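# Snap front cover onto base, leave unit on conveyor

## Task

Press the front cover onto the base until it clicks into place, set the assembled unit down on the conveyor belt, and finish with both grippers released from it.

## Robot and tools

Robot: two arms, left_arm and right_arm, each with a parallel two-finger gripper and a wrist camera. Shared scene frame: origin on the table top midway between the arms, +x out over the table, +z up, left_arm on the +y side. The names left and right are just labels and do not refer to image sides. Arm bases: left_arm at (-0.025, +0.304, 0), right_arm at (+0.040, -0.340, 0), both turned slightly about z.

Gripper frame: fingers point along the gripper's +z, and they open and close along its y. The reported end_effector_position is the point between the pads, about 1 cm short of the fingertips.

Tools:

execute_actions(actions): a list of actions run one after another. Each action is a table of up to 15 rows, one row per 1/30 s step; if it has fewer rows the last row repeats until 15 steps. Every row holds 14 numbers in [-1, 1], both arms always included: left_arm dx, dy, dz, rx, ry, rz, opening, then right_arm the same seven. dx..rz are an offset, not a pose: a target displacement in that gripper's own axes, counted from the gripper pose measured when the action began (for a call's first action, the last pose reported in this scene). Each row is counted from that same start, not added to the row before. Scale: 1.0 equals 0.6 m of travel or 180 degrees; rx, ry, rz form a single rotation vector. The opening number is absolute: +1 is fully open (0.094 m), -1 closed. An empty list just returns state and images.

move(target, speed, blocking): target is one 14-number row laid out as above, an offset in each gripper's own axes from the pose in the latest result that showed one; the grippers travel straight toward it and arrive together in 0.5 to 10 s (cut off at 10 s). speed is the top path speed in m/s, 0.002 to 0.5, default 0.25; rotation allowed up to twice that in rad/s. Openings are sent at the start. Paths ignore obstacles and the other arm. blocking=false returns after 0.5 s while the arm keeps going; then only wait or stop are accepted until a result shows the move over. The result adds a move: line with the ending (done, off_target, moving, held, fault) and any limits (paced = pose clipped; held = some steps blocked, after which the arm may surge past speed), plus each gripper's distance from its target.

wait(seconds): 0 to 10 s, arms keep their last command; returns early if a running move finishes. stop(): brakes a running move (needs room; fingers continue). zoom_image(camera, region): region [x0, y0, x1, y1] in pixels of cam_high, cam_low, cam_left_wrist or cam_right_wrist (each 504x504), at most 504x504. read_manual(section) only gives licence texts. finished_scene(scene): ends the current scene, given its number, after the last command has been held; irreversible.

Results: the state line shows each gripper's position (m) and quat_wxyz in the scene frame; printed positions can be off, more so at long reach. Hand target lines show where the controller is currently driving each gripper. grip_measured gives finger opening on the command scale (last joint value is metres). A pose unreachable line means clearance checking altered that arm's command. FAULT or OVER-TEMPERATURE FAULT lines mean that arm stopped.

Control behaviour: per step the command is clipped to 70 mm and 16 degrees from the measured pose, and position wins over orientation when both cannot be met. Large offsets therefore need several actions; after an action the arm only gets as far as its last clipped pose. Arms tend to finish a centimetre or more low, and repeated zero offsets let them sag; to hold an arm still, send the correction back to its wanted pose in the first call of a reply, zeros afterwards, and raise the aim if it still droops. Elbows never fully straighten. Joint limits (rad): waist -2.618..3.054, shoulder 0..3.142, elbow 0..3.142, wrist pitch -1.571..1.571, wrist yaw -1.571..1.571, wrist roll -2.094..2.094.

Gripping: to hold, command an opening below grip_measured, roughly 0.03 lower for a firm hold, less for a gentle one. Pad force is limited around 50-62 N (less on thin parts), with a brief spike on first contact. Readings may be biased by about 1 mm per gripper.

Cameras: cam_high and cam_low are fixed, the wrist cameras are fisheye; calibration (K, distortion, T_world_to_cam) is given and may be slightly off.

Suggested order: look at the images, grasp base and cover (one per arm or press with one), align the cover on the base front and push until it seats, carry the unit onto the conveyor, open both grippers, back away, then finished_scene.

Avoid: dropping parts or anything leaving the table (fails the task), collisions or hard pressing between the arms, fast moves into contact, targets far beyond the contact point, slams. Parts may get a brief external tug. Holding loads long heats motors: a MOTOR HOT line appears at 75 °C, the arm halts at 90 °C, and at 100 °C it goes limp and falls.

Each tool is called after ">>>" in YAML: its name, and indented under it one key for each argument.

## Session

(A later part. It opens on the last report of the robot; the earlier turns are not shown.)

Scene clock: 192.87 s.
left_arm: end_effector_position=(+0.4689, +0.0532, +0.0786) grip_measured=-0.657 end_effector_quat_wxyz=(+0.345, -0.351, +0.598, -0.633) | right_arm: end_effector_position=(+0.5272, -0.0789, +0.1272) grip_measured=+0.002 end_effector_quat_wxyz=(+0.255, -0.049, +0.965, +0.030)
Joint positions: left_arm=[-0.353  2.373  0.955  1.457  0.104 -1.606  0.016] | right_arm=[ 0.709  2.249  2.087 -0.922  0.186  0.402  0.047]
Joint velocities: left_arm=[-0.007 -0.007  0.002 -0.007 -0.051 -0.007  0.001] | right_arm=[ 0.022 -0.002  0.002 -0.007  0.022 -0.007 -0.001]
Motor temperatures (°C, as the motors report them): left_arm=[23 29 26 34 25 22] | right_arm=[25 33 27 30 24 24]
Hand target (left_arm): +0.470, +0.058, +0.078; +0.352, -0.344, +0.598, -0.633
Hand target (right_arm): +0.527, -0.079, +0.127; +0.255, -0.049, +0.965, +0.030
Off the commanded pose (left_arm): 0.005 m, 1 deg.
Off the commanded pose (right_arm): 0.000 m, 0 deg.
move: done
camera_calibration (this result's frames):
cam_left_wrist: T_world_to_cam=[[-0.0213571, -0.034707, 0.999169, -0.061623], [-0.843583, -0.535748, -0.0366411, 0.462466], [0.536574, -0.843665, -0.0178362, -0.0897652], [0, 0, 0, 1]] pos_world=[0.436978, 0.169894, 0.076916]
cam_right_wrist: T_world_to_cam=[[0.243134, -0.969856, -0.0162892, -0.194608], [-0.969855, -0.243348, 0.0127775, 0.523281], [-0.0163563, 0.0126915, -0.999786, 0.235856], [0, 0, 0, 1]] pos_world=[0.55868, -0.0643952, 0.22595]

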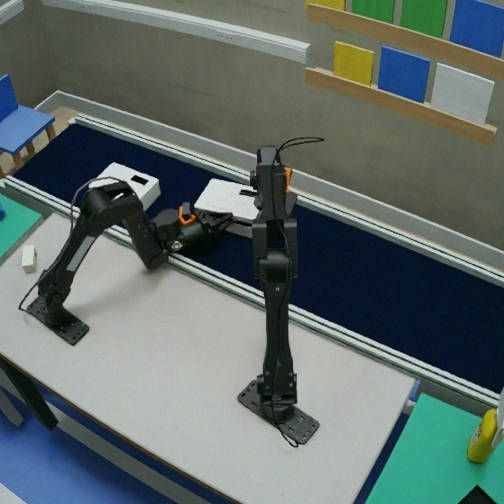

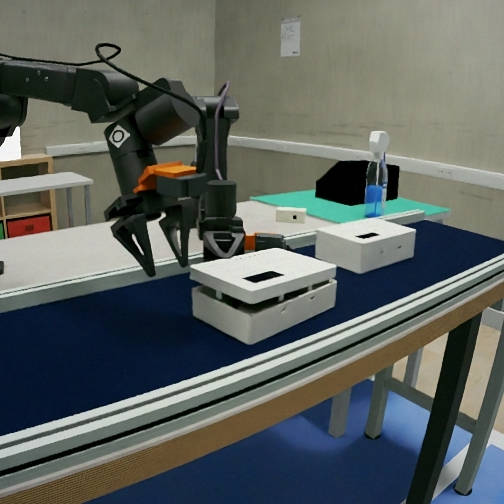

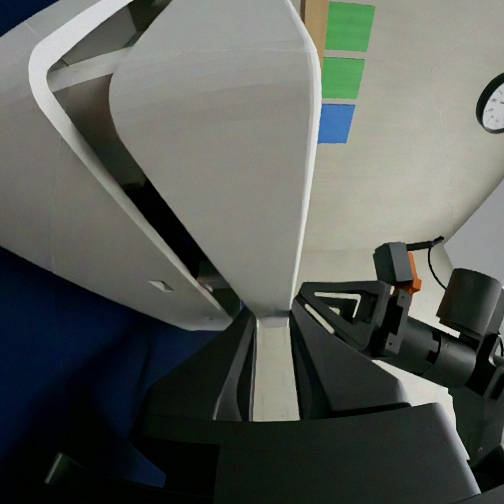

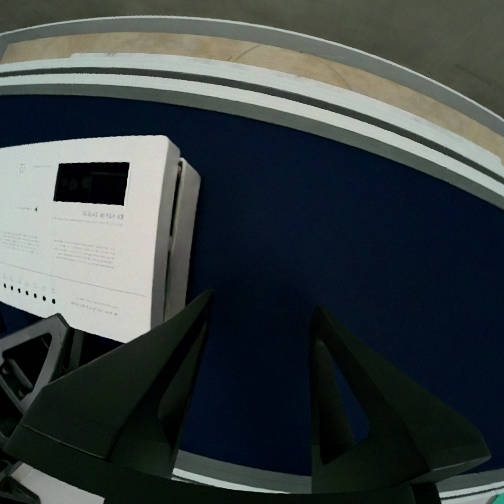

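>>> move:
  target: [-0.014,-0.012,-0.003,0.008,0,0.005,-0.72, 0,0,0,0,0,0,0.0]
  speed: 0.01

>>> zoom_image:
  camera: "cam_low"
  region: [175,225,355,355]

>>> zoom_image:
  camera: "cam_right_wrist"
  region: [60,110,270,350]

Scene clock: 194.77 s.
left_arm: end_effector_position=(+0.4703, +0.0564, +0.0789) grip_measured=-0.657 end_effector_quat_wxyz=(+0.344, -0.351, +0.598, -0.633) | right_arm: end_effector_position=(+0.5272, -0.0789, +0.1272) grip_measured=+0.002 end_effector_quat_wxyz=(+0.255, -0.049, +0.965, +0.030)
Joint positions: left_arm=[-0.343  2.373  0.955  1.458  0.115 -1.608  0.016] | right_arm=[ 0.709  2.249  2.087 -0.922  0.186  0.402  0.047]
Joint velocities: left_arm=[ 0.007 -0.002  0.022 -0.007  0.022 -0.037  0.001] | right_arm=[ 0.007 -0.007  0.002  0.037  0.007 -0.051 -0.   ]
Motor temperatures (°C, as the motors report them): left_arm=[23 29 26 34 25 22] | right_arm=[25 33 27 30 24 24]
Hand target (left_arm): +0.472, +0.062, +0.086; +0.354, -0.342, +0.593, -0.637
Hand target (right_arm): +0.527, -0.079, +0.127; +0.255, -0.049, +0.965, +0.030
Off the commanded pose (left_arm): 0.008 m, 2 deg.
Off the commanded pose (right_arm): 0.000 m, 0 deg.
move: done
camera_calibration (this result's frames):
cam_left_wrist: T_world_to_cam=[[-0.0218118, -0.0332841, 0.999208, -0.0616217], [-0.844003, -0.535112, -0.0362487, 0.465612], [0.535895, -0.844125, -0.0164202, -0.0875489], [0, 0, 0, 1]] pos_world=[0.438551, 0.173201, 0.0770131]
cam_right_wrist: T_world_to_cam=[[0.243134, -0.969856, -0.0162892, -0.194608], [-0.969855, -0.243348, 0.0127775, 0.523281], [-0.0163563, 0.0126915, -0.999786, 0.235856], [0, 0, 0, 1]] pos_world=[0.55868, -0.0643952, 0.22595]

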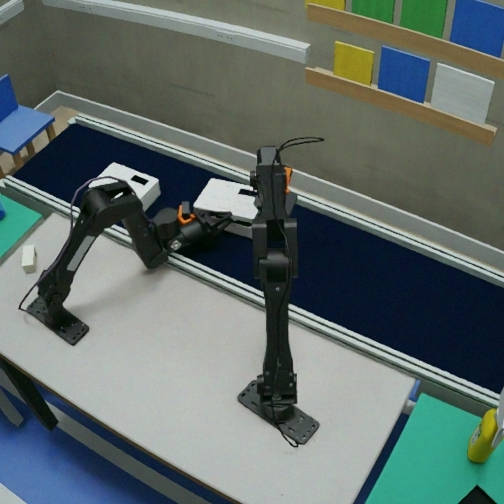

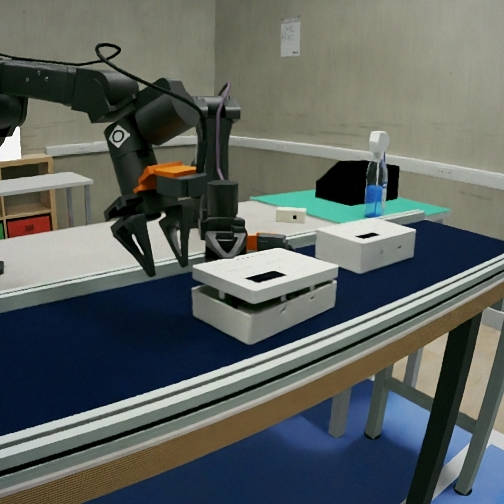

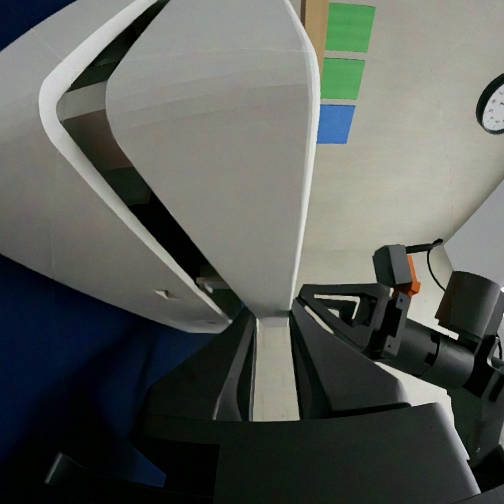

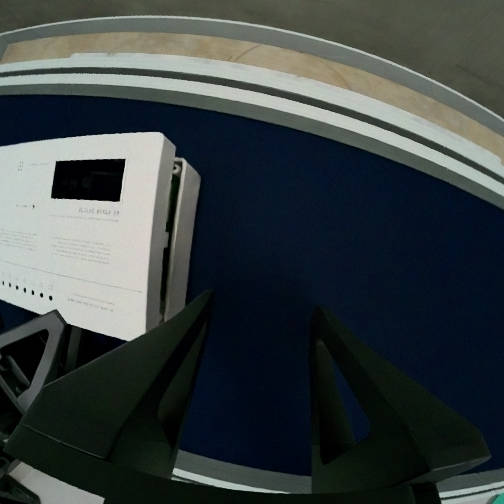

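Region (175, 225, 355, 355) of cam_low's 504x504 image, scaled by 2.800, with more detail than that image has.

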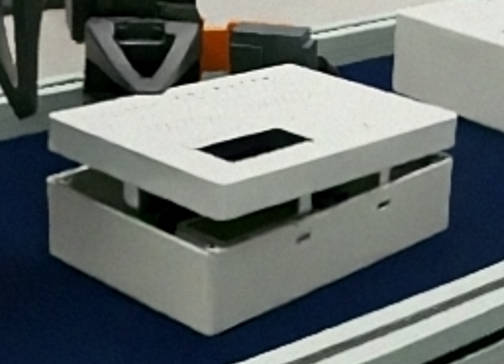

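Region (60, 110, 270, 350) of cam_right_wrist's 504x504 image, scaled by 2.100, with more detail than that image has; it fills the left 441 columns of this view, and the rest is white.

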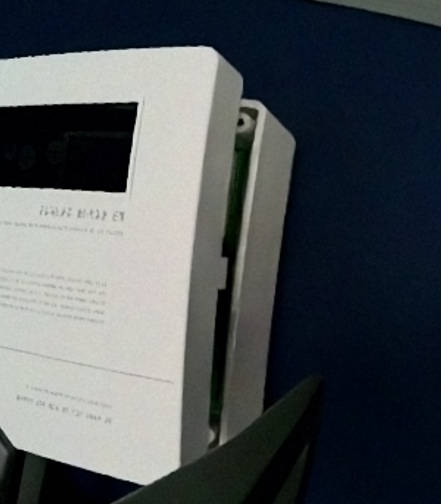

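>>> move:
  target: [-0.004,0.008,-0.008,0.004,0,0.005,-0.72, 0,0,0,0,0,0,0.0]
  speed: 0.01

>>> zoom_image:
  camera: "cam_low"
  region: [175,225,355,355]

>>> zoom_image:
  camera: "cam_right_wrist"
  region: [60,110,270,350]

Scene clock: 196.17 s.
left_arm: end_effector_position=(+0.4696, +0.0568, +0.0774) grip_measured=-0.657 end_effector_quat_wxyz=(+0.346, -0.349, +0.595, -0.636) | right_arm: end_effector_position=(+0.5272, -0.0789, +0.1272) grip_measured=+0.002 end_effector_quat_wxyz=(+0.255, -0.049, +0.965, +0.030)
Joint positions: left_arm=[-0.343  2.387  0.955  1.482  0.115 -1.609  0.016] | right_arm=[ 0.709  2.249  2.087 -0.922  0.186  0.402  0.047]
Joint velocities: left_arm=[ 0.002  0.002 -0.007 -0.037 -0.007  0.007 -0.001] | right_arm=[ 0.012 -0.017  0.017  0.051 -0.081 -0.022 -0.001]
Motor temperatures (°C, as the motors report them): left_arm=[23 29 26 34 25 22] | right_arm=[25 33 27 30 24 24]
Hand target (left_arm): +0.467, +0.061, +0.074; +0.351, -0.344, +0.597, -0.634
Hand target (right_arm): +0.527, -0.079, +0.127; +0.255, -0.049, +0.965, +0.030
Off the commanded pose (left_arm): 0.006 m, 1 deg.
Off the commanded pose (right_arm): 0.000 m, 0 deg.
move: done
camera_calibration (this result's frames):
cam_left_wrist: T_world_to_cam=[[-0.0307839, -0.0283626, 0.999124, -0.0561963], [-0.843674, -0.535274, -0.0411895, 0.465336], [0.535973, -0.844202, -0.00745098, -0.0875962], [0, 0, 0, 1]] pos_world=[0.437811, 0.173539, 0.0746613]
cam_right_wrist: T_world_to_cam=[[0.243134, -0.969856, -0.0162892, -0.194608], [-0.969855, -0.243348, 0.0127775, 0.523281], [-0.0163563, 0.0126915, -0.999786, 0.235856], [0, 0, 0, 1]] pos_world=[0.55868, -0.0643952, 0.22595]

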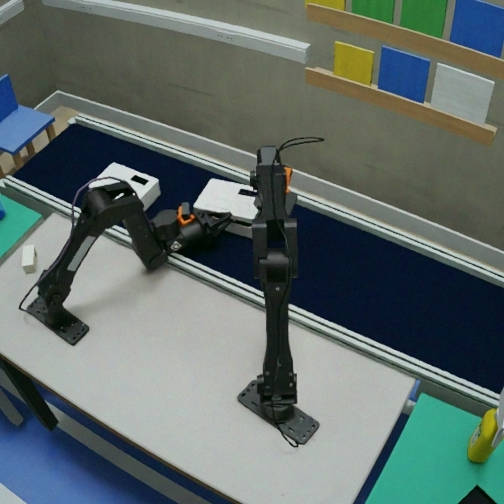

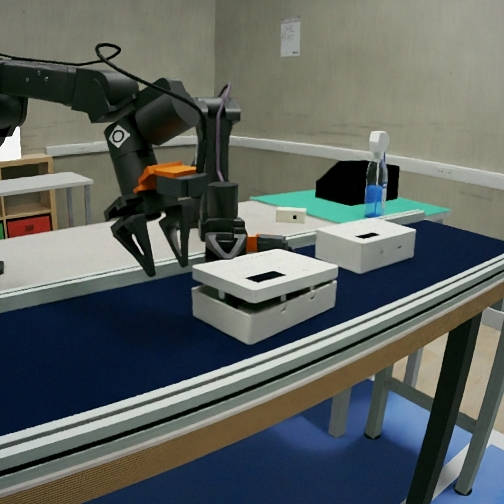

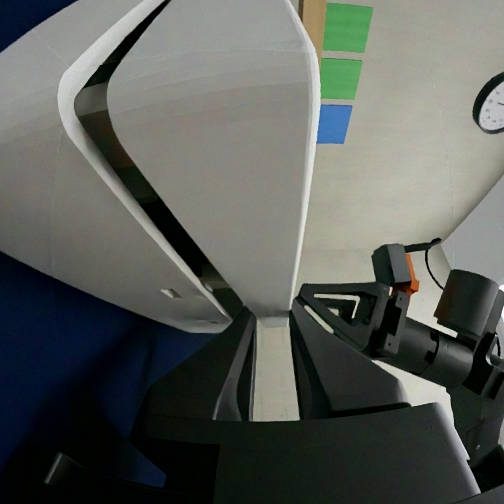

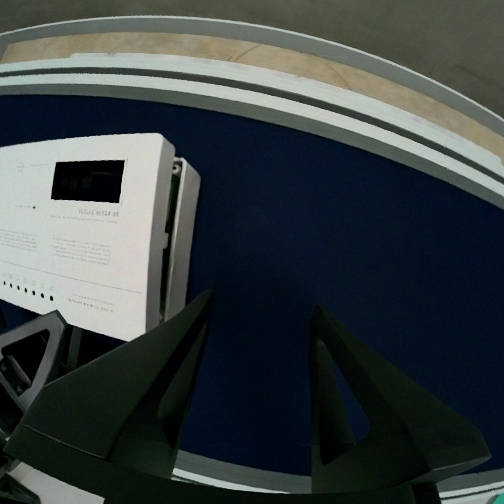

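Region (175, 225, 355, 355) of cam_low's 504x504 image, scaled by 2.800, with more detail than that image has.

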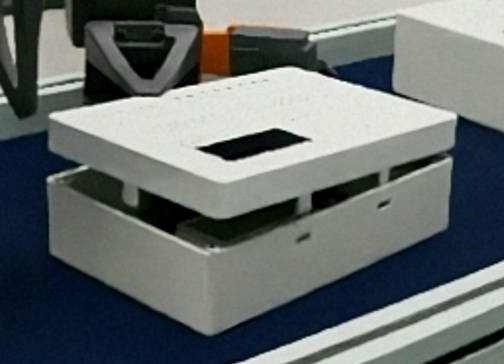

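Region (60, 110, 270, 350) of cam_right_wrist's 504x504 image, scaled by 2.100, with more detail than that image has; it fills the left 441 columns of this view, and the rest is white.

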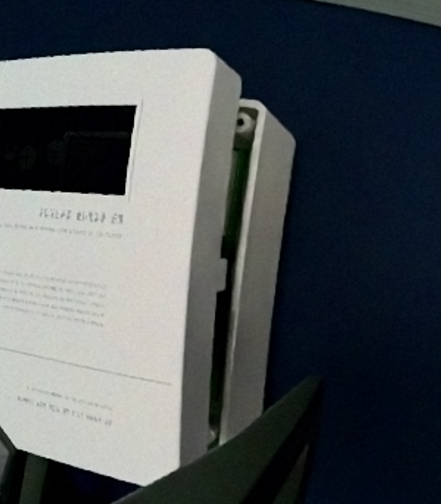

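>>> move:
  target: [0.0,0.0,-0.013,-0.002,0,0.005,-0.72, 0,0,0,0,0,0,0.0]
  speed: 0.01

>>> zoom_image:
  camera: "cam_low"
  region: [175,225,355,355]

>>> zoom_image:
  camera: "cam_right_wrist"
  region: [60,110,270,350]

Scene clock: 197.50 s.
left_arm: end_effector_position=(+0.4665, +0.0582, +0.0764) grip_measured=-0.657 end_effector_quat_wxyz=(+0.347, -0.348, +0.595, -0.637) | right_arm: end_effector_position=(+0.5272, -0.0789, +0.1272) grip_measured=+0.002 end_effector_quat_wxyz=(+0.255, -0.049, +0.965, +0.030)
Joint positions: left_arm=[-0.343  2.387  0.941  1.497  0.115 -1.608  0.016] | right_arm=[ 0.709  2.249  2.087 -0.922  0.186  0.402  0.047]
Joint velocities: left_arm=[-0.007 -0.002 -0.017 -0.007 -0.022 -0.066 -0.   ] | right_arm=[-0.002  0.002 -0.012 -0.037 -0.037 -0.007 -0.   ]
Motor temperatures (°C, as the motors report them): left_arm=[23 29 26 34 25 22] | right_arm=[25 33 27 30 24 24]
Hand target (left_arm): +0.463, +0.061, +0.077; +0.350, -0.345, +0.599, -0.632
Hand target (right_arm): +0.527, -0.079, +0.127; +0.255, -0.049, +0.965, +0.030
Off the commanded pose (left_arm): 0.005 m, 1 deg.
Off the commanded pose (right_arm): 0.000 m, 0 deg.
move: done
camera_calibration (this result's frames):
cam_left_wrist: T_world_to_cam=[[-0.0324124, -0.0288681, 0.999058, -0.0544465], [-0.843574, -0.535301, -0.0428358, 0.463558], [0.536033, -0.844168, -0.00700196, -0.0848773], [0, 0, 0, 1]] pos_world=[0.434778, 0.174921, 0.0736578]
cam_right_wrist: T_world_to_cam=[[0.243134, -0.969856, -0.0162892, -0.194608], [-0.969855, -0.243348, 0.0127775, 0.523281], [-0.0163563, 0.0126915, -0.999786, 0.235856], [0, 0, 0, 1]] pos_world=[0.55868, -0.0643952, 0.22595]

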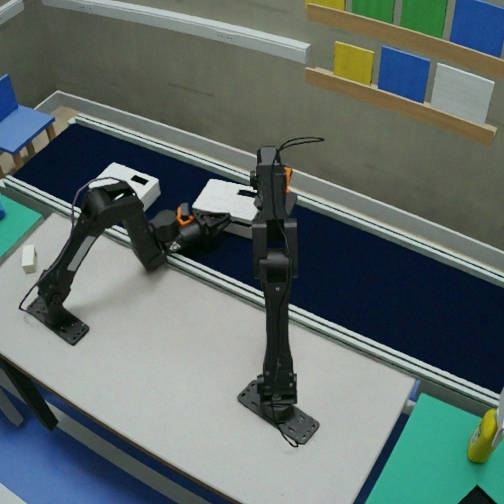

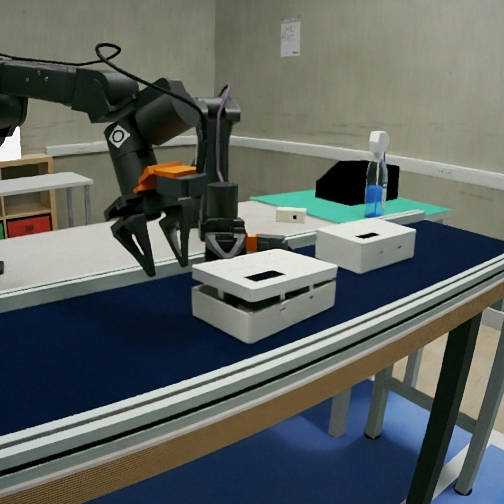

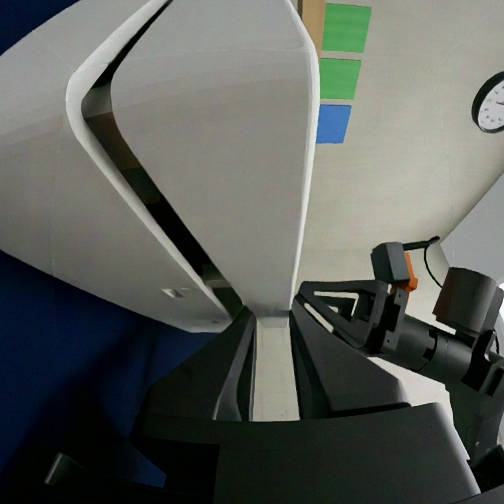

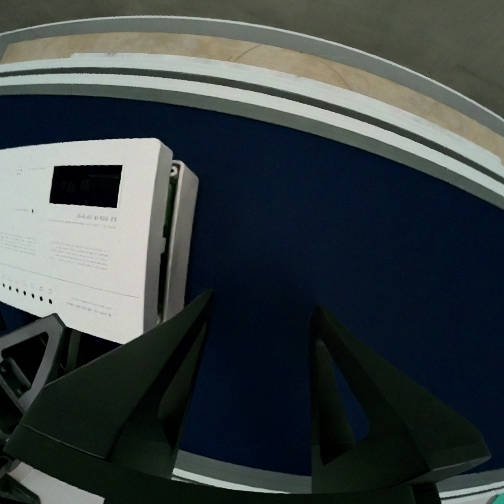

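Region (175, 225, 355, 355) of cam_low's 504x504 image, scaled by 2.800, with more detail than that image has.

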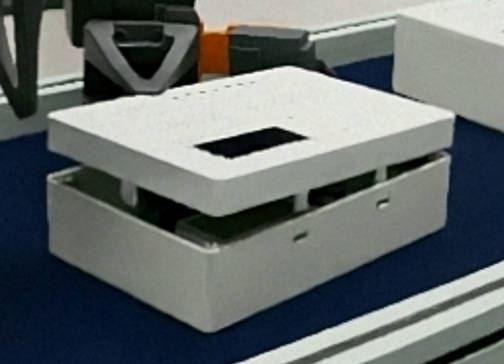

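Region (60, 110, 270, 350) of cam_right_wrist's 504x504 image, scaled by 2.100, with more detail than that image has; it fills the left 441 columns of this view, and the rest is white.

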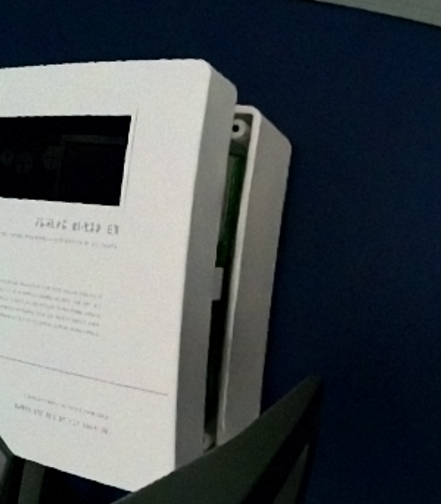

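>>> move:
  target: [0.0,-0.004,-0.004,-0.022,0,0.0,-0.72, 0,0,0,0,0,0,0.0]
  speed: 0.02

>>> zoom_image:
  camera: "cam_low"
  region: [175,225,355,355]

>>> zoom_image:
  camera: "cam_right_wrist"
  region: [60,110,270,350]

Scene clock: 199.63 s.
left_arm: end_effector_position=(+0.4667, +0.0577, +0.0779) grip_measured=-0.657 end_effector_quat_wxyz=(+0.335, -0.360, +0.611, -0.621) | right_arm: end_effector_position=(+0.5272, -0.0789, +0.1272) grip_measured=+0.002 end_effector_quat_wxyz=(+0.255, -0.049, +0.965, +0.030)
Joint positions: left_arm=[-0.343  2.329  0.93   1.394  0.117 -1.608  0.016] | right_arm=[ 0.709  2.249  2.087 -0.922  0.186  0.402  0.047]
Joint velocities: left_arm=[ 0.002 -0.017 -0.012 -0.022  0.007 -0.051  0.001] | right_arm=[ 0.007 -0.007  0.007  0.007 -0.022 -0.007 -0.001]
Motor temperatures (°C, as the motors report them): left_arm=[23 29 26 34 25 22] | right_arm=[25 33 27 30 24 24]
Hand target (left_arm): +0.465, +0.059, +0.079; +0.334, -0.360, +0.616, -0.616
Hand target (right_arm): +0.527, -0.079, +0.127; +0.255, -0.049, +0.965, +0.030
Off the commanded pose (left_arm): 0.003 m, 1 deg.
Off the commanded pose (right_arm): 0.000 m, 0 deg.
move: done
camera_calibration (this result's frames):
cam_left_wrist: T_world_to_cam=[[0.018815, -0.0522887, 0.998455, -0.0785012], [-0.846001, -0.533047, -0.0119733, 0.462139], [0.532849, -0.844469, -0.0542655, -0.0801714], [0, 0, 0, 1]] pos_world=[0.435166, 0.174534, 0.0795627]
cam_right_wrist: T_world_to_cam=[[0.243134, -0.969856, -0.0162892, -0.194608], [-0.969855, -0.243348, 0.0127775, 0.523281], [-0.0163563, 0.0126915, -0.999786, 0.235856], [0, 0, 0, 1]] pos_world=[0.55868, -0.0643952, 0.22595]

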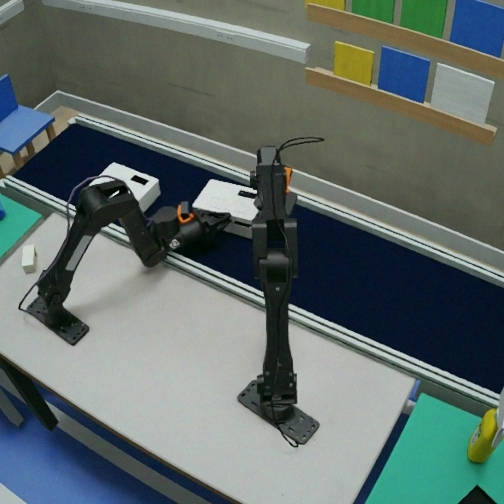

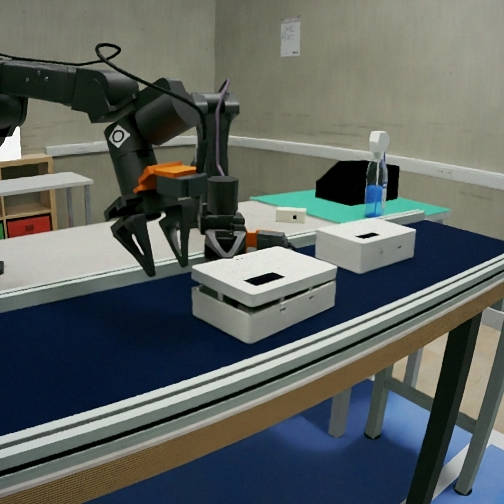

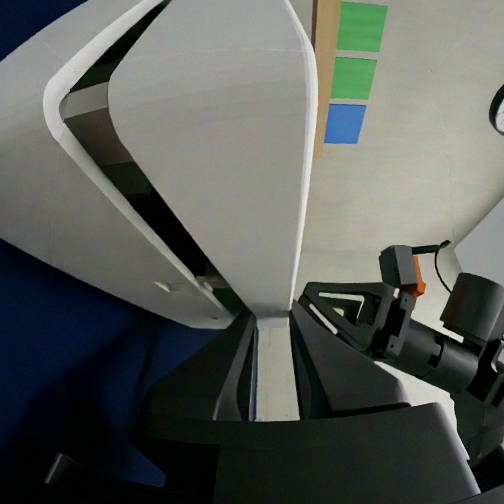

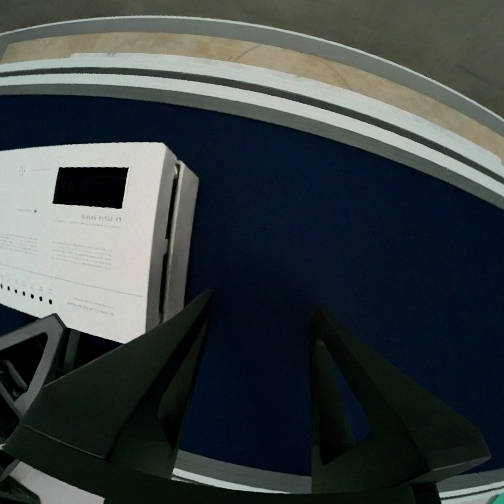

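Region (175, 225, 355, 355) of cam_low's 504x504 image, scaled by 2.800, with more detail than that image has.

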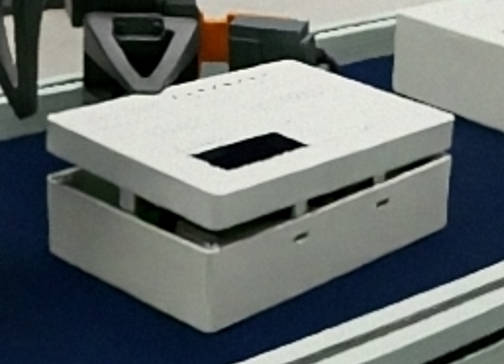

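Region (60, 110, 270, 350) of cam_right_wrist's 504x504 image, scaled by 2.100, with more detail than that image has; it fills the left 441 columns of this view, and the rest is white.

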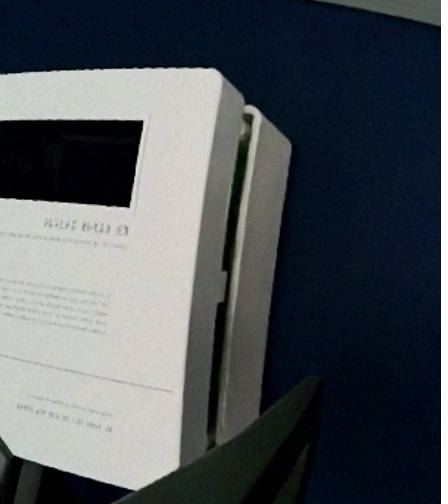

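Far clips are inside now. Lower the near side.

>>> move:
  target: [0.0,0.010,0.003,0.010,0,0.0,-0.72, 0,0,0,0,0,0,0.0]
  speed: 0.015

>>> zoom_image:
  camera: "cam_low"
  region: [175,225,355,355]

>>> zoom_image:
  camera: "cam_left_wrist"
  region: [30,0,290,340]

Scene clock: 201.03 s.
left_arm: end_effector_position=(+0.4652, +0.0584, +0.0783) grip_measured=-0.657 end_effector_quat_wxyz=(+0.342, -0.352, +0.599, -0.633) | right_arm: end_effector_position=(+0.5272, -0.0789, +0.1272) grip_measured=+0.002 end_effector_quat_wxyz=(+0.255, -0.049, +0.965, +0.030)
Joint positions: left_arm=[-0.343  2.363  0.93   1.469  0.117 -1.611  0.016] | right_arm=[ 0.709  2.249  2.087 -0.922  0.186  0.402  0.047]
Joint velocities: left_arm=[-0.012  0.007 -0.022 -0.007 -0.066 -0.007 -0.001] | right_arm=[-0.022 -0.002  0.007 -0.007 -0.007 -0.007 -0.001]
Motor temperatures (°C, as the motors report them): left_arm=[23 29 26 34 25 22] | right_arm=[25 33 27 30 24 24]
Hand target (left_arm): +0.468, +0.057, +0.072; +0.340, -0.354, +0.601, -0.630
Hand target (right_arm): +0.527, -0.079, +0.127; +0.255, -0.049, +0.965, +0.030
Off the commanded pose (left_arm): 0.007 m, 1 deg.
Off the commanded pose (right_arm): 0.000 m, 0 deg.
move: done
camera_calibration (this result's frames):
cam_left_wrist: T_world_to_cam=[[-0.0163193, -0.0321155, 0.999351, -0.0637629], [-0.845277, -0.533432, -0.0309458, 0.462403], [0.534079, -0.845233, -0.0184413, -0.0820942], [0, 0, 0, 1]] pos_world=[0.433663, 0.175224, 0.076517]
cam_right_wrist: T_world_to_cam=[[0.243134, -0.969856, -0.0162892, -0.194608], [-0.969855, -0.243348, 0.0127775, 0.523281], [-0.0163563, 0.0126915, -0.999786, 0.235856], [0, 0, 0, 1]] pos_world=[0.55868, -0.0643952, 0.22595]

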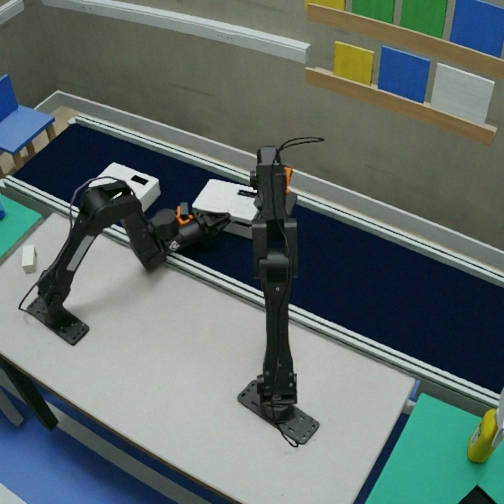

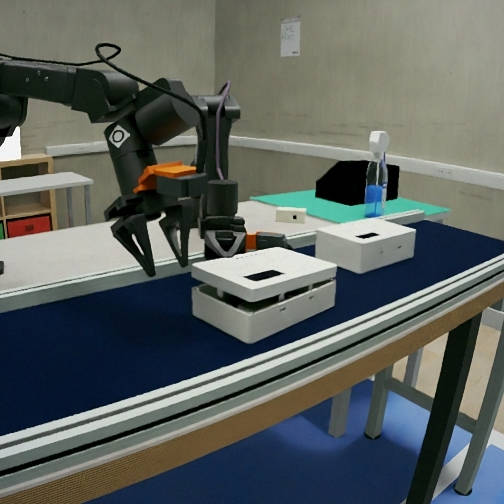

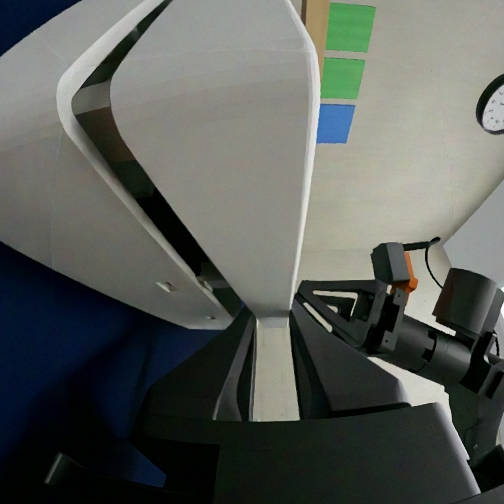

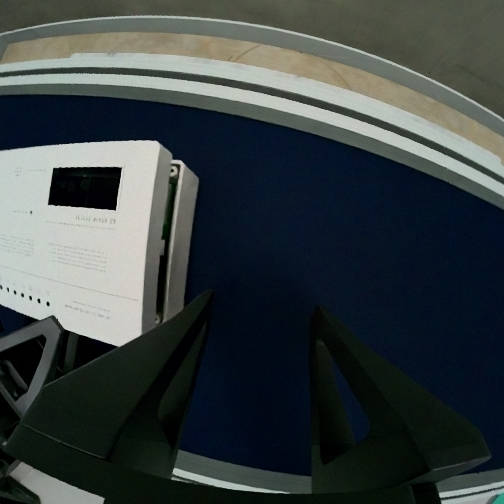

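Region (175, 225, 355, 355) of cam_low's 504x504 image, scaled by 2.800, with more detail than that image has.

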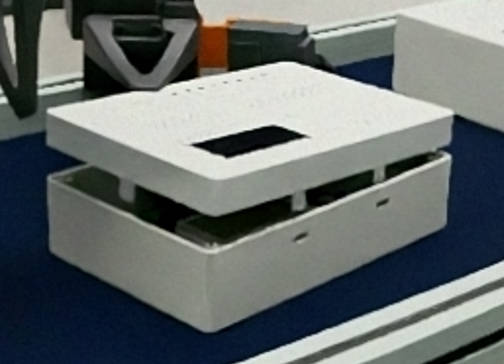

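Region (30, 0, 290, 340) of cam_left_wrist's 504x504 image, scaled by 1.482, with more detail than that image has; it fills the left 385 columns of this view, and the rest is white.

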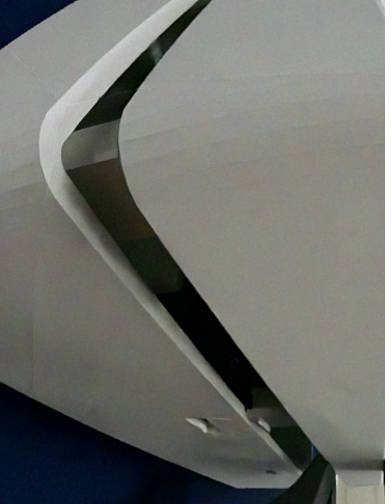

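>>> move:
  target: [0.0,-0.004,0.004,-0.020,0,0.0,-0.72, 0,0,0,0,0,0,0.0]
  speed: 0.02

>>> zoom_image:
  camera: "cam_low"
  region: [175,225,355,355]

>>> zoom_image:
  camera: "cam_left_wrist"
  region: [30,0,290,340]

Scene clock: 203.03 s.
left_arm: end_effector_position=(+0.4671, +0.0574, +0.0789) grip_measured=-0.657 end_effector_quat_wxyz=(+0.331, -0.363, +0.613, -0.618) | right_arm: end_effector_position=(+0.5272, -0.0789, +0.1272) grip_measured=+0.002 end_effector_quat_wxyz=(+0.255, -0.049, +0.965, +0.030)
Joint positions: left_arm=[-0.343  2.316  0.93   1.37   0.118 -1.612  0.016] | right_arm=[ 0.709  2.249  2.087 -0.922  0.186  0.402  0.047]
Joint velocities: left_arm=[-0.017 -0.002 -0.002 -0.081 -0.066 -0.037  0.   ] | right_arm=[-0.012 -0.002 -0.022  0.007 -0.007  0.037  0.001]
Motor temperatures (°C, as the motors report them): left_arm=[23 30 26 34 25 22] | right_arm=[25 33 27 30 24 24]
Hand target (left_arm): +0.467, +0.057, +0.081; +0.330, -0.363, +0.618, -0.614
Hand target (right_arm): +0.527, -0.079, +0.127; +0.255, -0.049, +0.965, +0.030
Off the commanded pose (left_arm): 0.002 m, 1 deg.
Off the commanded pose (right_arm): 0.000 m, 0 deg.
move: done
camera_calibration (this result's frames):
cam_left_wrist: T_world_to_cam=[[0.0306542, -0.0531393, 0.998116, -0.0850012], [-0.846469, -0.532433, -0.00234971, 0.461703], [0.531555, -0.844803, -0.0613021, -0.0793785], [0, 0, 0, 1]] pos_world=[0.435617, 0.17425, 0.0810599]
cam_right_wrist: T_world_to_cam=[[0.243134, -0.969856, -0.0162892, -0.194608], [-0.969855, -0.243348, 0.0127775, 0.523281], [-0.0163563, 0.0126915, -0.999786, 0.235856], [0, 0, 0, 1]] pos_world=[0.55868, -0.0643952, 0.22595]

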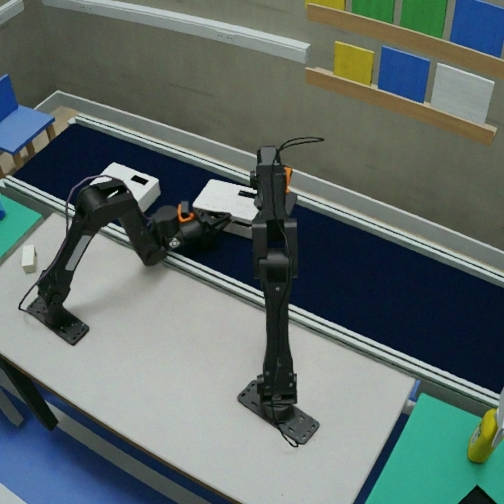

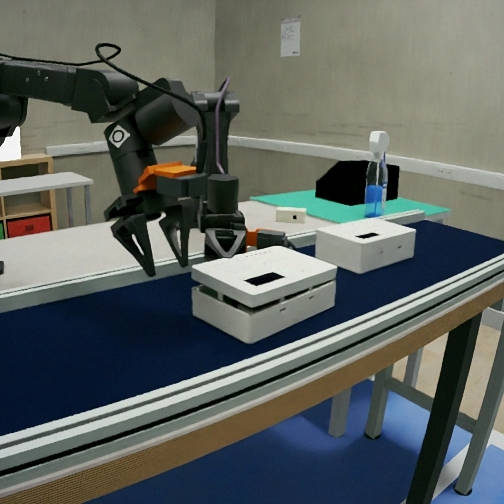

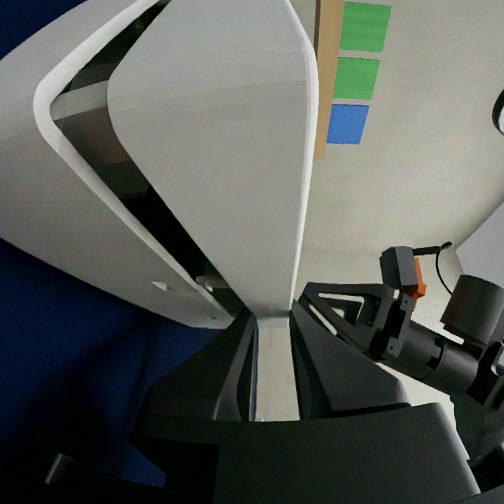

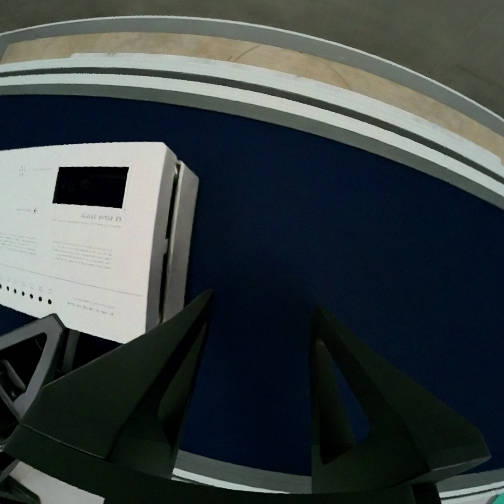

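Region (175, 225, 355, 355) of cam_low's 504x504 image, scaled by 2.800, with more detail than that image has.

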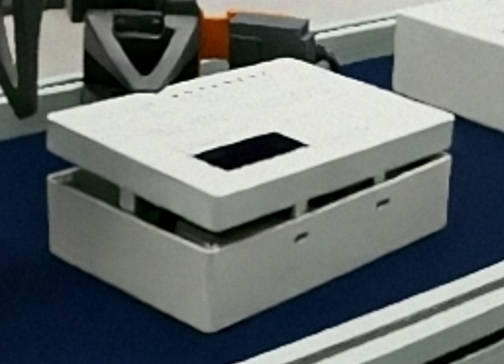

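Region (30, 0, 290, 340) of cam_left_wrist's 504x504 image, scaled by 1.482, with more detail than that image has; it fills the left 385 columns of this view, and the rest is white.

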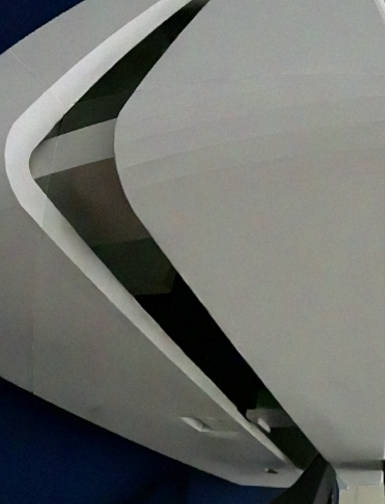

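>>> move:
  target: [0.0,0.0,0.004,0.0,0,0.0,-0.57, 0,0,0,0,0,0,0.0]
  speed: 0.02

>>> zoom_image:
  camera: "cam_low"
  region: [175,225,355,355]

>>> zoom_image:
  camera: "cam_left_wrist"
  region: [30,0,290,340]

Scene clock: 204.00 s.
left_arm: end_effector_position=(+0.4671, +0.0574, +0.0788) grip_measured=-0.573 end_effector_quat_wxyz=(+0.330, -0.363, +0.613, -0.619) | right_arm: end_effector_position=(+0.5272, -0.0789, +0.1272) grip_measured=+0.002 end_effector_quat_wxyz=(+0.255, -0.049, +0.965, +0.030)
Joint positions: left_arm=[-0.343  2.316  0.93   1.37   0.118 -1.613  0.02 ] | right_arm=[ 0.709  2.249  2.087 -0.922  0.186  0.402  0.047]
Joint velocities: left_arm=[-0.007  0.007 -0.022  0.037  0.037  0.022 -0.001] | right_arm=[-0.002 -0.002 -0.017 -0.007 -0.022  0.022 -0.001]
Motor temperatures (°C, as the motors report them): left_arm=[23 30 26 34 25 22] | right_arm=[25 33 27 30 24 24]
Hand target (left_arm): +0.469, +0.056, +0.079; +0.331, -0.363, +0.613, -0.618
Hand target (right_arm): +0.527, -0.079, +0.127; +0.255, -0.049, +0.965, +0.030
Off the commanded pose (left_arm): 0.002 m, 0 deg.
Off the commanded pose (right_arm): 0.000 m, 0 deg.
move: done
camera_calibration (this result's frames):
cam_left_wrist: T_world_to_cam=[[0.0317917, -0.0519945, 0.998141, -0.0855059], [-0.846458, -0.532455, -0.000775794, 0.461574], [0.531506, -0.84486, -0.0609388, -0.0793855], [0, 0, 0, 1]] pos_world=[0.435615, 0.174252, 0.0808674]
cam_right_wrist: T_world_to_cam=[[0.243134, -0.969856, -0.0162892, -0.194608], [-0.969855, -0.243348, 0.0127775, 0.523281], [-0.0163563, 0.0126915, -0.999786, 0.235856], [0, 0, 0, 1]] pos_world=[0.55868, -0.0643952, 0.22595]

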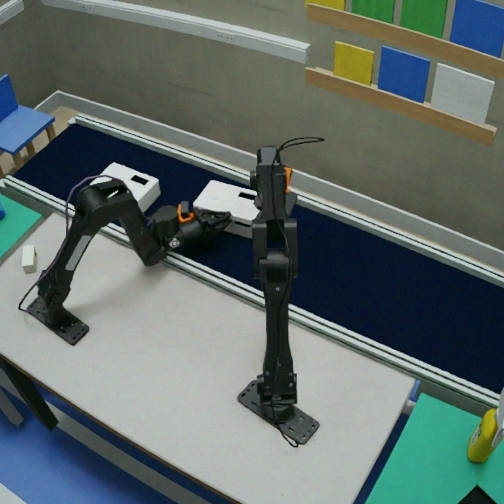

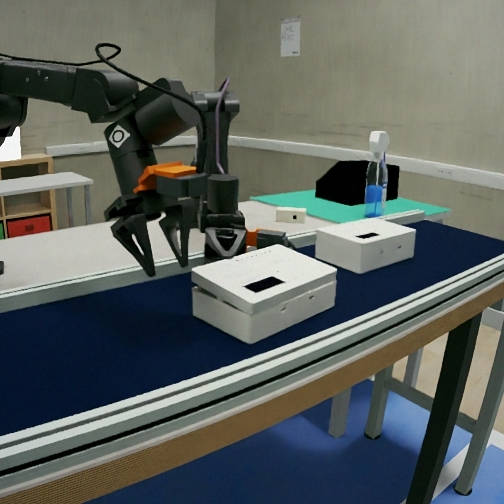

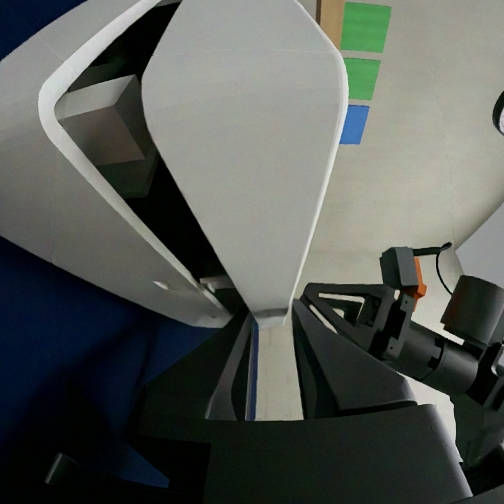

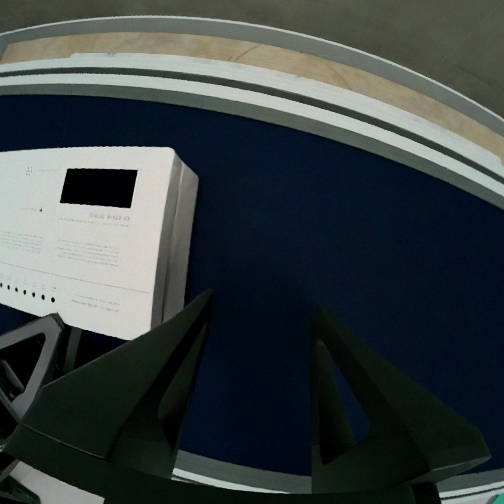

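Region (175, 225, 355, 355) of cam_low's 504x504 image, scaled by 2.800, with more detail than that image has.

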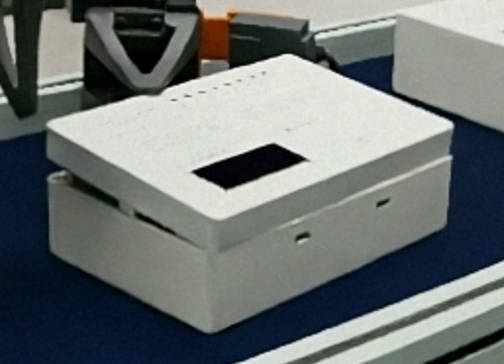

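Region (30, 0, 290, 340) of cam_left_wrist's 504x504 image, scaled by 1.482, with more detail than that image has; it fills the left 385 columns of this view, and the rest is white.

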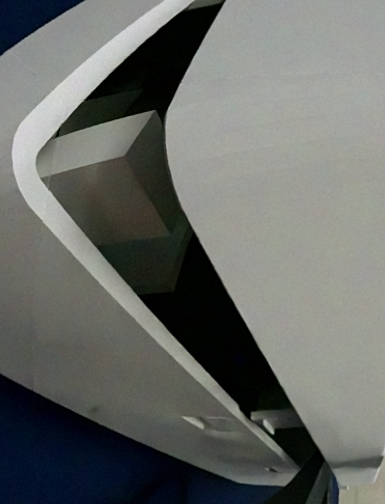

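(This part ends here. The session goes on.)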